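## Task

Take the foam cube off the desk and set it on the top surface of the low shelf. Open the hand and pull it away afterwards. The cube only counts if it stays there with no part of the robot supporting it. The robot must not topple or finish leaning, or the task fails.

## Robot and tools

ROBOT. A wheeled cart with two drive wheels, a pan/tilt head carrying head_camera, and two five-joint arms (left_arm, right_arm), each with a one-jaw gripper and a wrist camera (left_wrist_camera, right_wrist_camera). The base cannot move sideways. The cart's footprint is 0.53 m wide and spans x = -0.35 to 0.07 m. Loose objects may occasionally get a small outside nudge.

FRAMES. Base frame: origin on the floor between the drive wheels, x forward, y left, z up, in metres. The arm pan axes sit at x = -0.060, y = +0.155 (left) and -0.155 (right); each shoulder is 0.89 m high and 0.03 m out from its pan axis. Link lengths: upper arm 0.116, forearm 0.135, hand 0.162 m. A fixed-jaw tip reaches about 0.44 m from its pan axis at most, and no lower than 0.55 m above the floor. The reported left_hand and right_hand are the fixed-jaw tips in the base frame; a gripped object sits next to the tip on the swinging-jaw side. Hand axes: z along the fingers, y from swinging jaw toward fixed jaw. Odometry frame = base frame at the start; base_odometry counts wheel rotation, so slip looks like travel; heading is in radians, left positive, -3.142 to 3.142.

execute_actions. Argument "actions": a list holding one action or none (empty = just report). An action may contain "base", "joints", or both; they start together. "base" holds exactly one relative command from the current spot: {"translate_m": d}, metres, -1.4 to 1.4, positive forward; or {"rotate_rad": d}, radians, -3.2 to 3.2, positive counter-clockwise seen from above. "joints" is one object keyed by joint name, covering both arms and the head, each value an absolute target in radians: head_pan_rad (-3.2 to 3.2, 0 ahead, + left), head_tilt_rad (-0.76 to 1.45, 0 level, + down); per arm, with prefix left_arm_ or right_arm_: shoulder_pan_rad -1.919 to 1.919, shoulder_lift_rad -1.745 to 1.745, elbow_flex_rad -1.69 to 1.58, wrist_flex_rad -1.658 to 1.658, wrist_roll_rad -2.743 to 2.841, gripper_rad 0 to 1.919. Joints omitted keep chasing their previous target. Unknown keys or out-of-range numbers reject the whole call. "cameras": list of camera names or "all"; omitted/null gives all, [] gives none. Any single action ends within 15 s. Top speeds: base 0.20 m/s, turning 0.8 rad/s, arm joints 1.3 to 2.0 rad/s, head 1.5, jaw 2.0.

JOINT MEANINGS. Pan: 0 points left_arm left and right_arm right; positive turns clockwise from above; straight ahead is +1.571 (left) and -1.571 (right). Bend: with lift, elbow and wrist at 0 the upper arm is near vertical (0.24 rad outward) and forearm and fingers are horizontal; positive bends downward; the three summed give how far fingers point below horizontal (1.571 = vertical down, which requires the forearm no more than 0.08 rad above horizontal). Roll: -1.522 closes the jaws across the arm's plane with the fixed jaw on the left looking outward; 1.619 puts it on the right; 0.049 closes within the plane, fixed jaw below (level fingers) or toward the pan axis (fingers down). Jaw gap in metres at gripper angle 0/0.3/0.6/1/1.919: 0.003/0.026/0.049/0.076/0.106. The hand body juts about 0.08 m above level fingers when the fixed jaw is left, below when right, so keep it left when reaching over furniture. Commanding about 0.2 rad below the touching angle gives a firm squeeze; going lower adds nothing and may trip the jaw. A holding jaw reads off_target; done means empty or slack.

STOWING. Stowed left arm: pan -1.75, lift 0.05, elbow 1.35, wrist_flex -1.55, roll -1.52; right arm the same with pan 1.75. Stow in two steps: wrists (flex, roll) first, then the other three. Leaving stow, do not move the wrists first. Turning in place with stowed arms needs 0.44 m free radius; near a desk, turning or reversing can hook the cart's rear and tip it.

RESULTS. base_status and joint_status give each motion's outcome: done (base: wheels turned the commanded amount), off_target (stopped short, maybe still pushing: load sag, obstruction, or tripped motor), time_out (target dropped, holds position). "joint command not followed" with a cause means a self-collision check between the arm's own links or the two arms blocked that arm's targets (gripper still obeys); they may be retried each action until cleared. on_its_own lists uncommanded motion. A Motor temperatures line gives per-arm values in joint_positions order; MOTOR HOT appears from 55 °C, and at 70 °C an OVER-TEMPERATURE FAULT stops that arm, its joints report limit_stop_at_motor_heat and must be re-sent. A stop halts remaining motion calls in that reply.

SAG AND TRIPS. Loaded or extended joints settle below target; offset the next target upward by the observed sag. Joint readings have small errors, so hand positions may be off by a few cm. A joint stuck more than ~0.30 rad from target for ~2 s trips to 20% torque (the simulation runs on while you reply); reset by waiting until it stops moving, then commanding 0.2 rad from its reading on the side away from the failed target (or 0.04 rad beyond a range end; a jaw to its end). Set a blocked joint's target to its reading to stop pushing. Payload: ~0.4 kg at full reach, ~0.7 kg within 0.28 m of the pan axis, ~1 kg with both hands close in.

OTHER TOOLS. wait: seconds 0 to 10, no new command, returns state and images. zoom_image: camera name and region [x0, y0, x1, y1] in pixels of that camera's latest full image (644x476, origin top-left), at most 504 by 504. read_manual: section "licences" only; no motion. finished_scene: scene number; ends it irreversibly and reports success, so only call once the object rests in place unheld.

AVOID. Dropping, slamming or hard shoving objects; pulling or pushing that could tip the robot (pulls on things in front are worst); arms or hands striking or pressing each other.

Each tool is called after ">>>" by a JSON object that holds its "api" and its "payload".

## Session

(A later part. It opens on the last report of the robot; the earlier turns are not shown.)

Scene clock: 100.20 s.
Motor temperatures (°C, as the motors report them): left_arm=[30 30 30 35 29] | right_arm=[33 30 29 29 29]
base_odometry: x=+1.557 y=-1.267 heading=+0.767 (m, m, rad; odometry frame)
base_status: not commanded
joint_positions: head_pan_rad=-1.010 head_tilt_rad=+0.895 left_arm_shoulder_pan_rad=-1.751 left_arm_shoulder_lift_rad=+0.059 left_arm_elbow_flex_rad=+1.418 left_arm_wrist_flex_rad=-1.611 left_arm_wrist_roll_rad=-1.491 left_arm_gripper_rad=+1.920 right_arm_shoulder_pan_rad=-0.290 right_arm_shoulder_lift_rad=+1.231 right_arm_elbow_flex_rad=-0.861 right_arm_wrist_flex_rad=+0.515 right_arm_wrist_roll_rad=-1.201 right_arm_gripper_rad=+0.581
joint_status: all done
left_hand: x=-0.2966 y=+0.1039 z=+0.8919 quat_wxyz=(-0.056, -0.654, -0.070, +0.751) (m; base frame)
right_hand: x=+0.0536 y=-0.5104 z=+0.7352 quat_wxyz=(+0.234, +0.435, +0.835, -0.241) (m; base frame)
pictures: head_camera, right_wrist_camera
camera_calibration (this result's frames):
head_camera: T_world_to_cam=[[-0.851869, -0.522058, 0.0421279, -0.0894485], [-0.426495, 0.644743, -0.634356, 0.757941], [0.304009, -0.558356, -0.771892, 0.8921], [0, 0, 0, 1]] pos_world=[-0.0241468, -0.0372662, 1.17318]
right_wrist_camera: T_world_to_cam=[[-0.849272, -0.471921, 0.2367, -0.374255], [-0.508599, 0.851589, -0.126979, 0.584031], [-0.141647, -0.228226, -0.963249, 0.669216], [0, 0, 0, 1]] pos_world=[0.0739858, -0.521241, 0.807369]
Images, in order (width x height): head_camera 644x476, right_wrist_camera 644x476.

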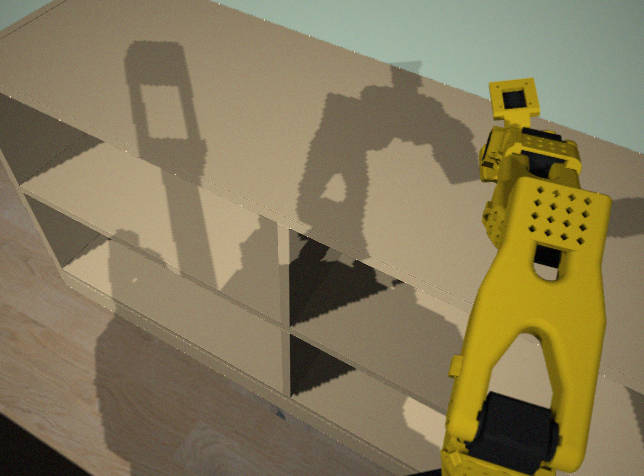

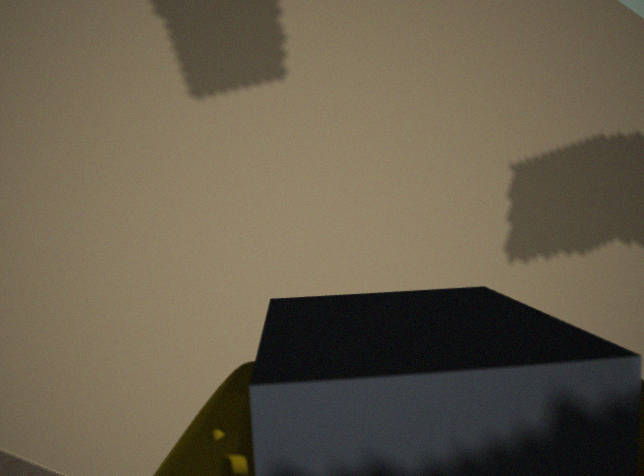

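Over the top; lower more.

>>> {"api": "execute_actions", "payload": {"actions": [{"joints":{"right_arm_shoulder_lift_rad":1.55,"right_arm_elbow_flex_rad":-1.1,"right_arm_wrist_flex_rad":0.4}}], "cameras": ["head_camera","right_wrist_camera"]}}

Scene clock: 102.10 s.
Motor temperatures (°C, as the motors report them): left_arm=[30 30 30 35 29] | right_arm=[33 30 29 29 29]
base_odometry: x=+1.557 y=-1.267 heading=+0.767 (m, m, rad; odometry frame)
base_status: not commanded
joint_positions: head_pan_rad=-1.010 head_tilt_rad=+0.895 left_arm_shoulder_pan_rad=-1.751 left_arm_shoulder_lift_rad=+0.059 left_arm_elbow_flex_rad=+1.418 left_arm_wrist_flex_rad=-1.611 left_arm_wrist_roll_rad=-1.491 left_arm_gripper_rad=+1.920 right_arm_shoulder_pan_rad=-0.290 right_arm_shoulder_lift_rad=+1.581 right_arm_elbow_flex_rad=-1.063 right_arm_wrist_flex_rad=+0.413 right_arm_wrist_roll_rad=-1.201 right_arm_gripper_rad=+0.581
joint_status: all done
left_hand: x=-0.2966 y=+0.1039 z=+0.8919 quat_wxyz=(-0.056, -0.654, -0.070, +0.751) (m; base frame)
right_hand: x=+0.0487 y=-0.4942 z=+0.6723 quat_wxyz=(+0.219, +0.438, +0.842, -0.226) (m; base frame)
pictures: head_camera, right_wrist_camera
camera_calibration (this result's frames):
head_camera: T_world_to_cam=[[-0.851867, -0.522061, 0.0421279, -0.0894484], [-0.426497, 0.644742, -0.634356, 0.757941], [0.304011, -0.558354, -0.771892, 0.8921], [0, 0, 0, 1]] pos_world=[-0.0241467, -0.0372661, 1.17318]
right_wrist_camera: T_world_to_cam=[[-0.846223, -0.482144, 0.226812, -0.354369], [-0.509978, 0.856211, -0.082616, 0.532311], [-0.154366, -0.185581, -0.970428, 0.638127], [0, 0, 0, 1]] pos_world=[0.0700969, -0.508203, 0.743609]
Images, in order (width x height): head_camera 644x476, right_wrist_camera 644x476.

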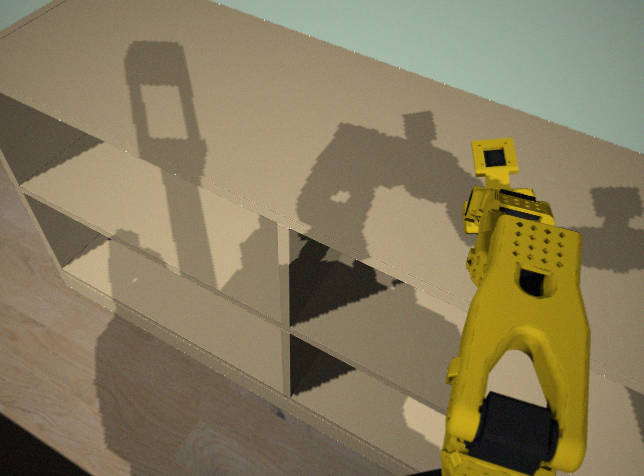

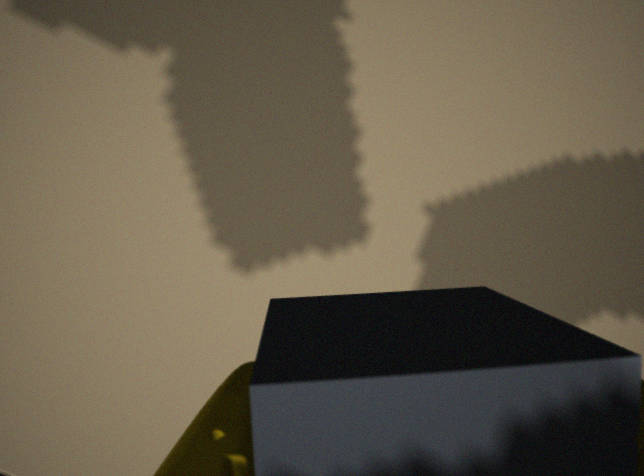

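Still some centimetres up; lower further while extending.

>>> {"api": "execute_actions", "payload": {"actions": [{"joints":{"right_arm_shoulder_lift_rad":1.72,"right_arm_elbow_flex_rad":-1.05,"right_arm_wrist_flex_rad":0.25}}], "cameras": ["head_camera","right_wrist_camera"]}}

Scene clock: 103.63 s.
Motor temperatures (°C, as the motors report them): left_arm=[30 30 30 35 29] | right_arm=[33 30 29 29 29]
base_odometry: x=+1.557 y=-1.267 heading=+0.767 (m, m, rad; odometry frame)
base_status: not commanded
joint_positions: head_pan_rad=-1.010 head_tilt_rad=+0.895 left_arm_shoulder_pan_rad=-1.751 left_arm_shoulder_lift_rad=+0.059 left_arm_elbow_flex_rad=+1.418 left_arm_wrist_flex_rad=-1.611 left_arm_wrist_roll_rad=-1.491 left_arm_gripper_rad=+1.920 right_arm_shoulder_pan_rad=-0.290 right_arm_shoulder_lift_rad=+1.739 right_arm_elbow_flex_rad=-1.045 right_arm_wrist_flex_rad=+0.263 right_arm_wrist_roll_rad=-1.201 right_arm_gripper_rad=+0.581
joint_status: all done
left_hand: x=-0.2966 y=+0.1039 z=+0.8919 quat_wxyz=(-0.056, -0.654, -0.070, +0.751) (m; base frame)
right_hand: x=+0.0424 y=-0.4730 z=+0.6325 quat_wxyz=(+0.210, +0.440, +0.846, -0.217) (m; base frame)
pictures: head_camera, right_wrist_camera
camera_calibration (this result's frames):
head_camera: T_world_to_cam=[[-0.851857, -0.522078, 0.0421279, -0.089448], [-0.42651, 0.644734, -0.634356, 0.75794], [0.304022, -0.558348, -0.771893, 0.892101], [0, 0, 0, 1]] pos_world=[-0.0241459, -0.0372656, 1.17318]
right_wrist_camera: T_world_to_cam=[[-0.844554, -0.487739, 0.220994, -0.339502], [-0.5105, 0.857961, -0.0573932, 0.492481], [-0.161612, -0.161289, -0.973585, 0.6163], [0, 0, 0, 1]] pos_world=[0.0642845, -0.488715, 0.703313]
Images, in order (width x height): head_camera 644x476, right_wrist_camera 644x476.

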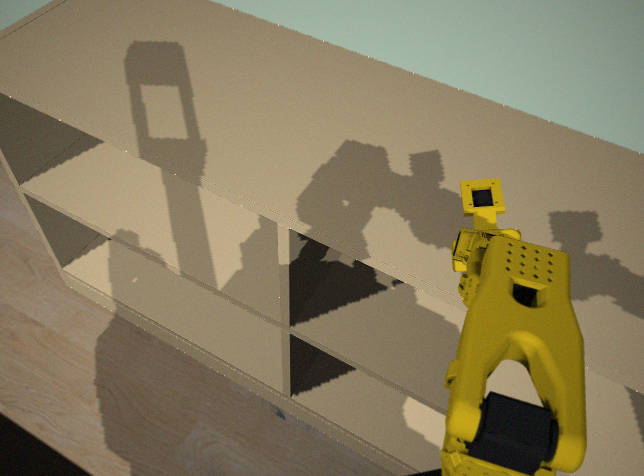

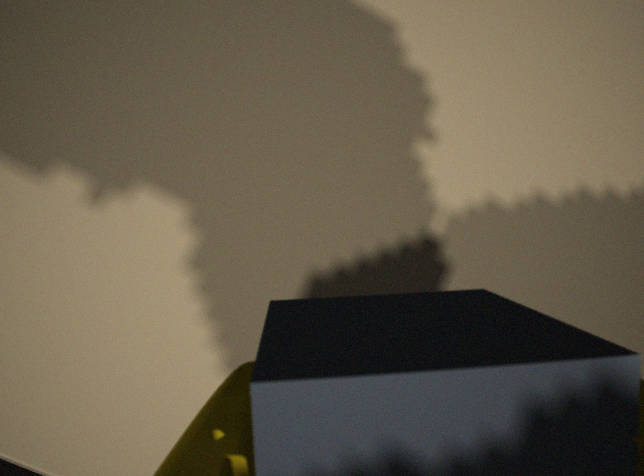

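>>> {"api": "execute_actions", "payload": {"actions": [{"joints":{"right_arm_elbow_flex_rad":-1.35,"right_arm_wrist_flex_rad":0.62,"right_arm_shoulder_pan_rad":-0.1}}], "cameras": ["head_camera","right_wrist_camera"]}}

Scene clock: 105.53 s.
Motor temperatures (°C, as the motors report them): left_arm=[30 30 30 35 29] | right_arm=[33 30 29 29 29]
base_odometry: x=+1.557 y=-1.267 heading=+0.767 (m, m, rad; odometry frame)
base_status: not commanded
joint_positions: head_pan_rad=-1.010 head_tilt_rad=+0.895 left_arm_shoulder_pan_rad=-1.751 left_arm_shoulder_lift_rad=+0.059 left_arm_elbow_flex_rad=+1.418 left_arm_wrist_flex_rad=-1.611 left_arm_wrist_roll_rad=-1.491 left_arm_gripper_rad=+1.920 right_arm_shoulder_pan_rad=-0.110 right_arm_shoulder_lift_rad=+1.748 right_arm_elbow_flex_rad=-1.312 right_arm_wrist_flex_rad=+0.619 right_arm_wrist_roll_rad=-1.201 right_arm_gripper_rad=+0.581
joint_status: all done
left_hand: x=-0.2966 y=+0.1039 z=+0.8919 quat_wxyz=(-0.056, -0.654, -0.070, +0.751) (m; base frame)
right_hand: x=-0.0156 y=-0.4897 z=+0.6533 quat_wxyz=(+0.160, +0.522, +0.814, -0.198) (m; base frame)
pictures: head_camera, right_wrist_camera
camera_calibration (this result's frames):
head_camera: T_world_to_cam=[[-0.851856, -0.522079, 0.0421279, -0.0894479], [-0.426511, 0.644733, -0.634355, 0.75794], [0.304023, -0.558347, -0.771893, 0.892101], [0, 0, 0, 1]] pos_world=[-0.0241459, -0.0372656, 1.17318]
right_wrist_camera: T_world_to_cam=[[-0.91579, -0.349588, 0.197778, -0.319541], [-0.349248, 0.936269, 0.0377716, 0.457081], [-0.198378, -0.0344827, -0.979519, 0.689889], [0, 0, 0, 1]] pos_world=[0.00386012, -0.515869, 0.721693]
Images, in order (width x height): head_camera 644x476, right_wrist_camera 644x476.

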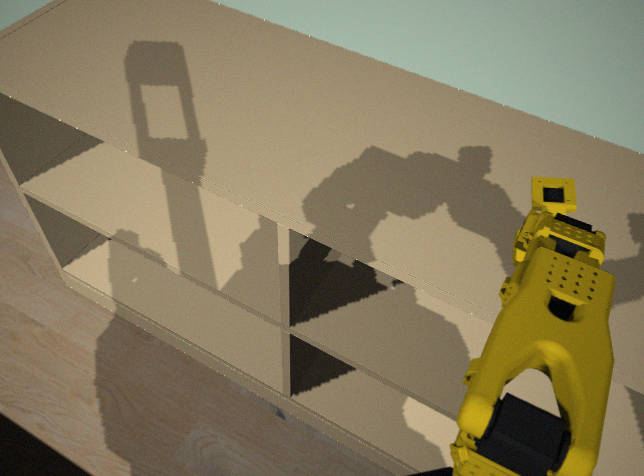

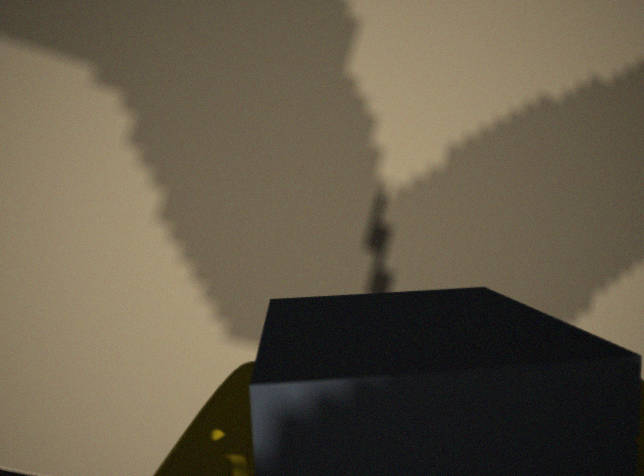

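>>> {"api": "execute_actions", "payload": {"actions": [{"joints":{"right_arm_wrist_flex_rad":0.85}}], "cameras": ["right_wrist_camera"]}}

>>> {"api": "execute_actions", "payload": {"actions": [{"joints":{"right_arm_gripper_rad":1.5}}], "cameras": []}}

>>> {"api": "execute_actions", "payload": {"actions": [{"joints":{"right_arm_shoulder_lift_rad":0.8,"right_arm_elbow_flex_rad":-0.6,"head_pan_rad":-1.4}}], "cameras": ["head_camera"]}}

Scene clock: 107.77 s.
Motor temperatures (°C, as the motors report them): left_arm=[30 30 30 35 29] | right_arm=[33 30 29 29 29]
base_odometry: x=+1.557 y=-1.267 heading=+0.767 (m, m, rad; odometry frame)
base_status: not commanded
joint_positions: head_pan_rad=-1.010 head_tilt_rad=+0.895 left_arm_shoulder_pan_rad=-1.751 left_arm_shoulder_lift_rad=+0.059 left_arm_elbow_flex_rad=+1.418 left_arm_wrist_flex_rad=-1.611 left_arm_wrist_roll_rad=-1.491 left_arm_gripper_rad=+1.920 right_arm_shoulder_pan_rad=-0.110 right_arm_shoulder_lift_rad=+1.748 right_arm_elbow_flex_rad=-1.315 right_arm_wrist_flex_rad=+0.846 right_arm_wrist_roll_rad=-1.201 right_arm_gripper_rad=+0.581
joint_status: all done
left_hand: x=-0.2966 y=+0.1039 z=+0.8919 quat_wxyz=(-0.056, -0.654, -0.070, +0.751) (m; base frame)
right_hand: x=-0.0193 y=-0.4568 z=+0.6402 quat_wxyz=(+0.091, +0.534, +0.833, -0.113) (m; base frame)
pictures: right_wrist_camera
camera_calibration (this result's frames):
right_wrist_camera: T_world_to_cam=[[-0.91163, -0.387125, 0.138075, -0.287632], [-0.345658, 0.903877, 0.252047, 0.273627], [-0.222376, 0.182047, -0.957814, 0.761973], [0, 0, 0, 1]] pos_world=[0.00181201, -0.49739, 0.700577]
Images, in order (width x height): right_wrist_camera 644x476.

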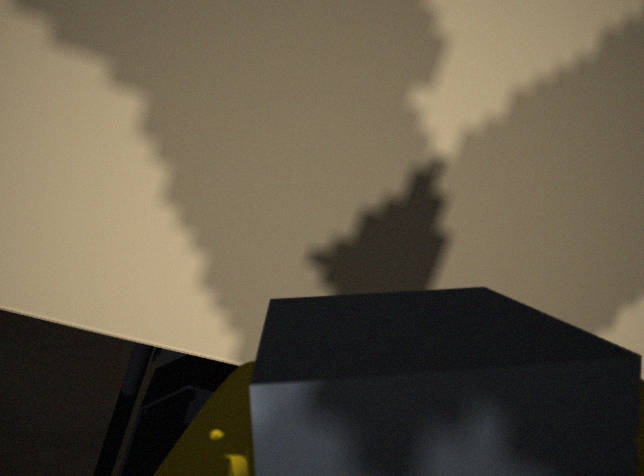

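Scene clock: 108.83 s.
Motor temperatures (°C, as the motors report them): left_arm=[30 30 30 35 29] | right_arm=[33 30 29 29 29]
base_odometry: x=+1.557 y=-1.267 heading=+0.767 (m, m, rad; odometry frame)
base_status: not commanded
joint_positions: head_pan_rad=-1.010 head_tilt_rad=+0.895 left_arm_shoulder_pan_rad=-1.751 left_arm_shoulder_lift_rad=+0.059 left_arm_elbow_flex_rad=+1.418 left_arm_wrist_flex_rad=-1.611 left_arm_wrist_roll_rad=-1.491 left_arm_gripper_rad=+1.920 right_arm_shoulder_pan_rad=-0.110 right_arm_shoulder_lift_rad=+1.748 right_arm_elbow_flex_rad=-1.315 right_arm_wrist_flex_rad=+0.846 right_arm_wrist_roll_rad=-1.201 right_arm_gripper_rad=+1.489
joint_status: all done
left_hand: x=-0.2966 y=+0.1039 z=+0.8919 quat_wxyz=(-0.056, -0.654, -0.070, +0.751) (m; base frame)
right_hand: x=-0.0193 y=-0.4568 z=+0.6402 quat_wxyz=(+0.091, +0.534, +0.833, -0.113) (m; base frame)
pictures: none
No camera images: the call's "cameras" was empty. Leave "cameras" out to get every camera's image.

Scene clock: 110.20 s.
Motor temperatures (°C, as the motors report them): left_arm=[30 30 30 35 29] | right_arm=[33 30 29 29 29]
base_odometry: x=+1.557 y=-1.267 heading=+0.767 (m, m, rad; odometry frame)
base_status: not commanded
joint_positions: head_pan_rad=-1.390 head_tilt_rad=+0.895 left_arm_shoulder_pan_rad=-1.751 left_arm_shoulder_lift_rad=+0.059 left_arm_elbow_flex_rad=+1.418 left_arm_wrist_flex_rad=-1.611 left_arm_wrist_roll_rad=-1.491 left_arm_gripper_rad=+1.920 right_arm_shoulder_pan_rad=-0.110 right_arm_shoulder_lift_rad=+0.864 right_arm_elbow_flex_rad=-0.597 right_arm_wrist_flex_rad=+0.846 right_arm_wrist_roll_rad=-1.201 right_arm_gripper_rad=+1.490
joint_status: all done
left_hand: x=-0.2966 y=+0.1039 z=+0.8919 quat_wxyz=(-0.056, -0.654, -0.070, +0.751) (m; base frame)
right_hand: x=-0.0160 y=-0.4863 z=+0.7699 quat_wxyz=(+0.143, +0.525, +0.820, -0.176) (m; base frame)
pictures: head_camera
camera_calibration (this result's frames):
head_camera: T_world_to_cam=[[-0.984742, -0.168843, 0.0421279, -0.0956936], [-0.156923, 0.756947, -0.634356, 0.77061], [0.0752177, -0.631288, -0.771893, 0.881347], [0, 0, 0, 1]] pos_world=[-0.0395998, -0.0430845, 1.17318]
Images, in order (width x height): head_camera 644x476.

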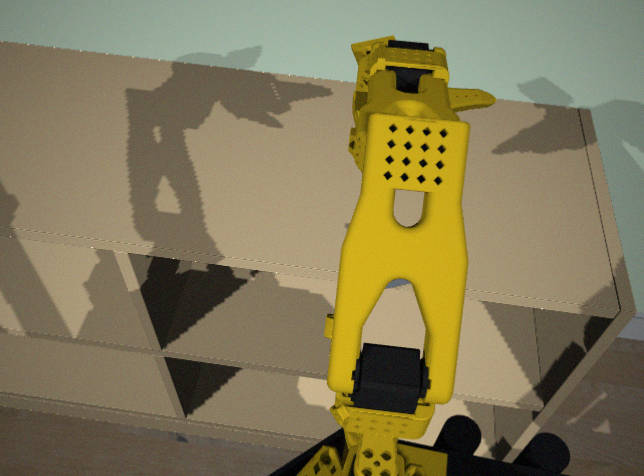

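Cube hidden near the edge; check.

>>> {"api": "execute_actions", "payload": {"actions": [{"joints":{"right_arm_shoulder_pan_rad":-0.9,"right_arm_shoulder_lift_rad":0.3}}], "cameras": ["head_camera"]}}

Scene clock: 112.17 s.
Motor temperatures (°C, as the motors report them): left_arm=[30 30 30 35 29] | right_arm=[33 30 29 29 29]
base_odometry: x=+1.557 y=-1.267 heading=+0.767 (m, m, rad; odometry frame)
base_status: not commanded
joint_positions: head_pan_rad=-1.390 head_tilt_rad=+0.895 left_arm_shoulder_pan_rad=-1.751 left_arm_shoulder_lift_rad=+0.059 left_arm_elbow_flex_rad=+1.418 left_arm_wrist_flex_rad=-1.611 left_arm_wrist_roll_rad=-1.491 left_arm_gripper_rad=+1.920 right_arm_shoulder_pan_rad=-0.890 right_arm_shoulder_lift_rad=+0.355 right_arm_elbow_flex_rad=-0.595 right_arm_wrist_flex_rad=+0.847 right_arm_wrist_roll_rad=-1.201 right_arm_gripper_rad=+1.490
joint_status: all done
left_hand: x=-0.2966 y=+0.1039 z=+0.8919 quat_wxyz=(-0.056, -0.654, -0.070, +0.751) (m; base frame)
right_hand: x=+0.2210 y=-0.3734 z=+0.9331 quat_wxyz=(+0.406, +0.159, +0.872, -0.223) (m; base frame)
pictures: head_camera
camera_calibration (this result's frames):
head_camera: T_world_to_cam=[[-0.984744, -0.168832, 0.0421279, -0.0956937], [-0.156915, 0.756948, -0.634356, 0.770611], [0.0752109, -0.631288, -0.771893, 0.881347], [0, 0, 0, 1]] pos_world=[-0.0396002, -0.0430846, 1.17318]
Images, in order (width x height): head_camera 644x476.

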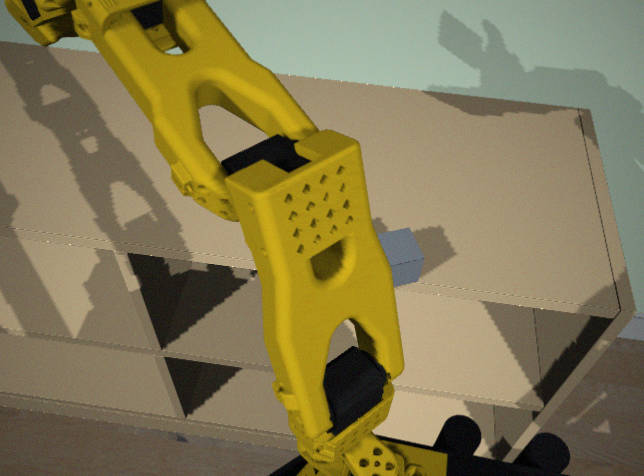

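On top, at the edge but resting.

>>> {"api": "finished_scene", "payload": {"scene": 1}}

The scene is finished: the task was done.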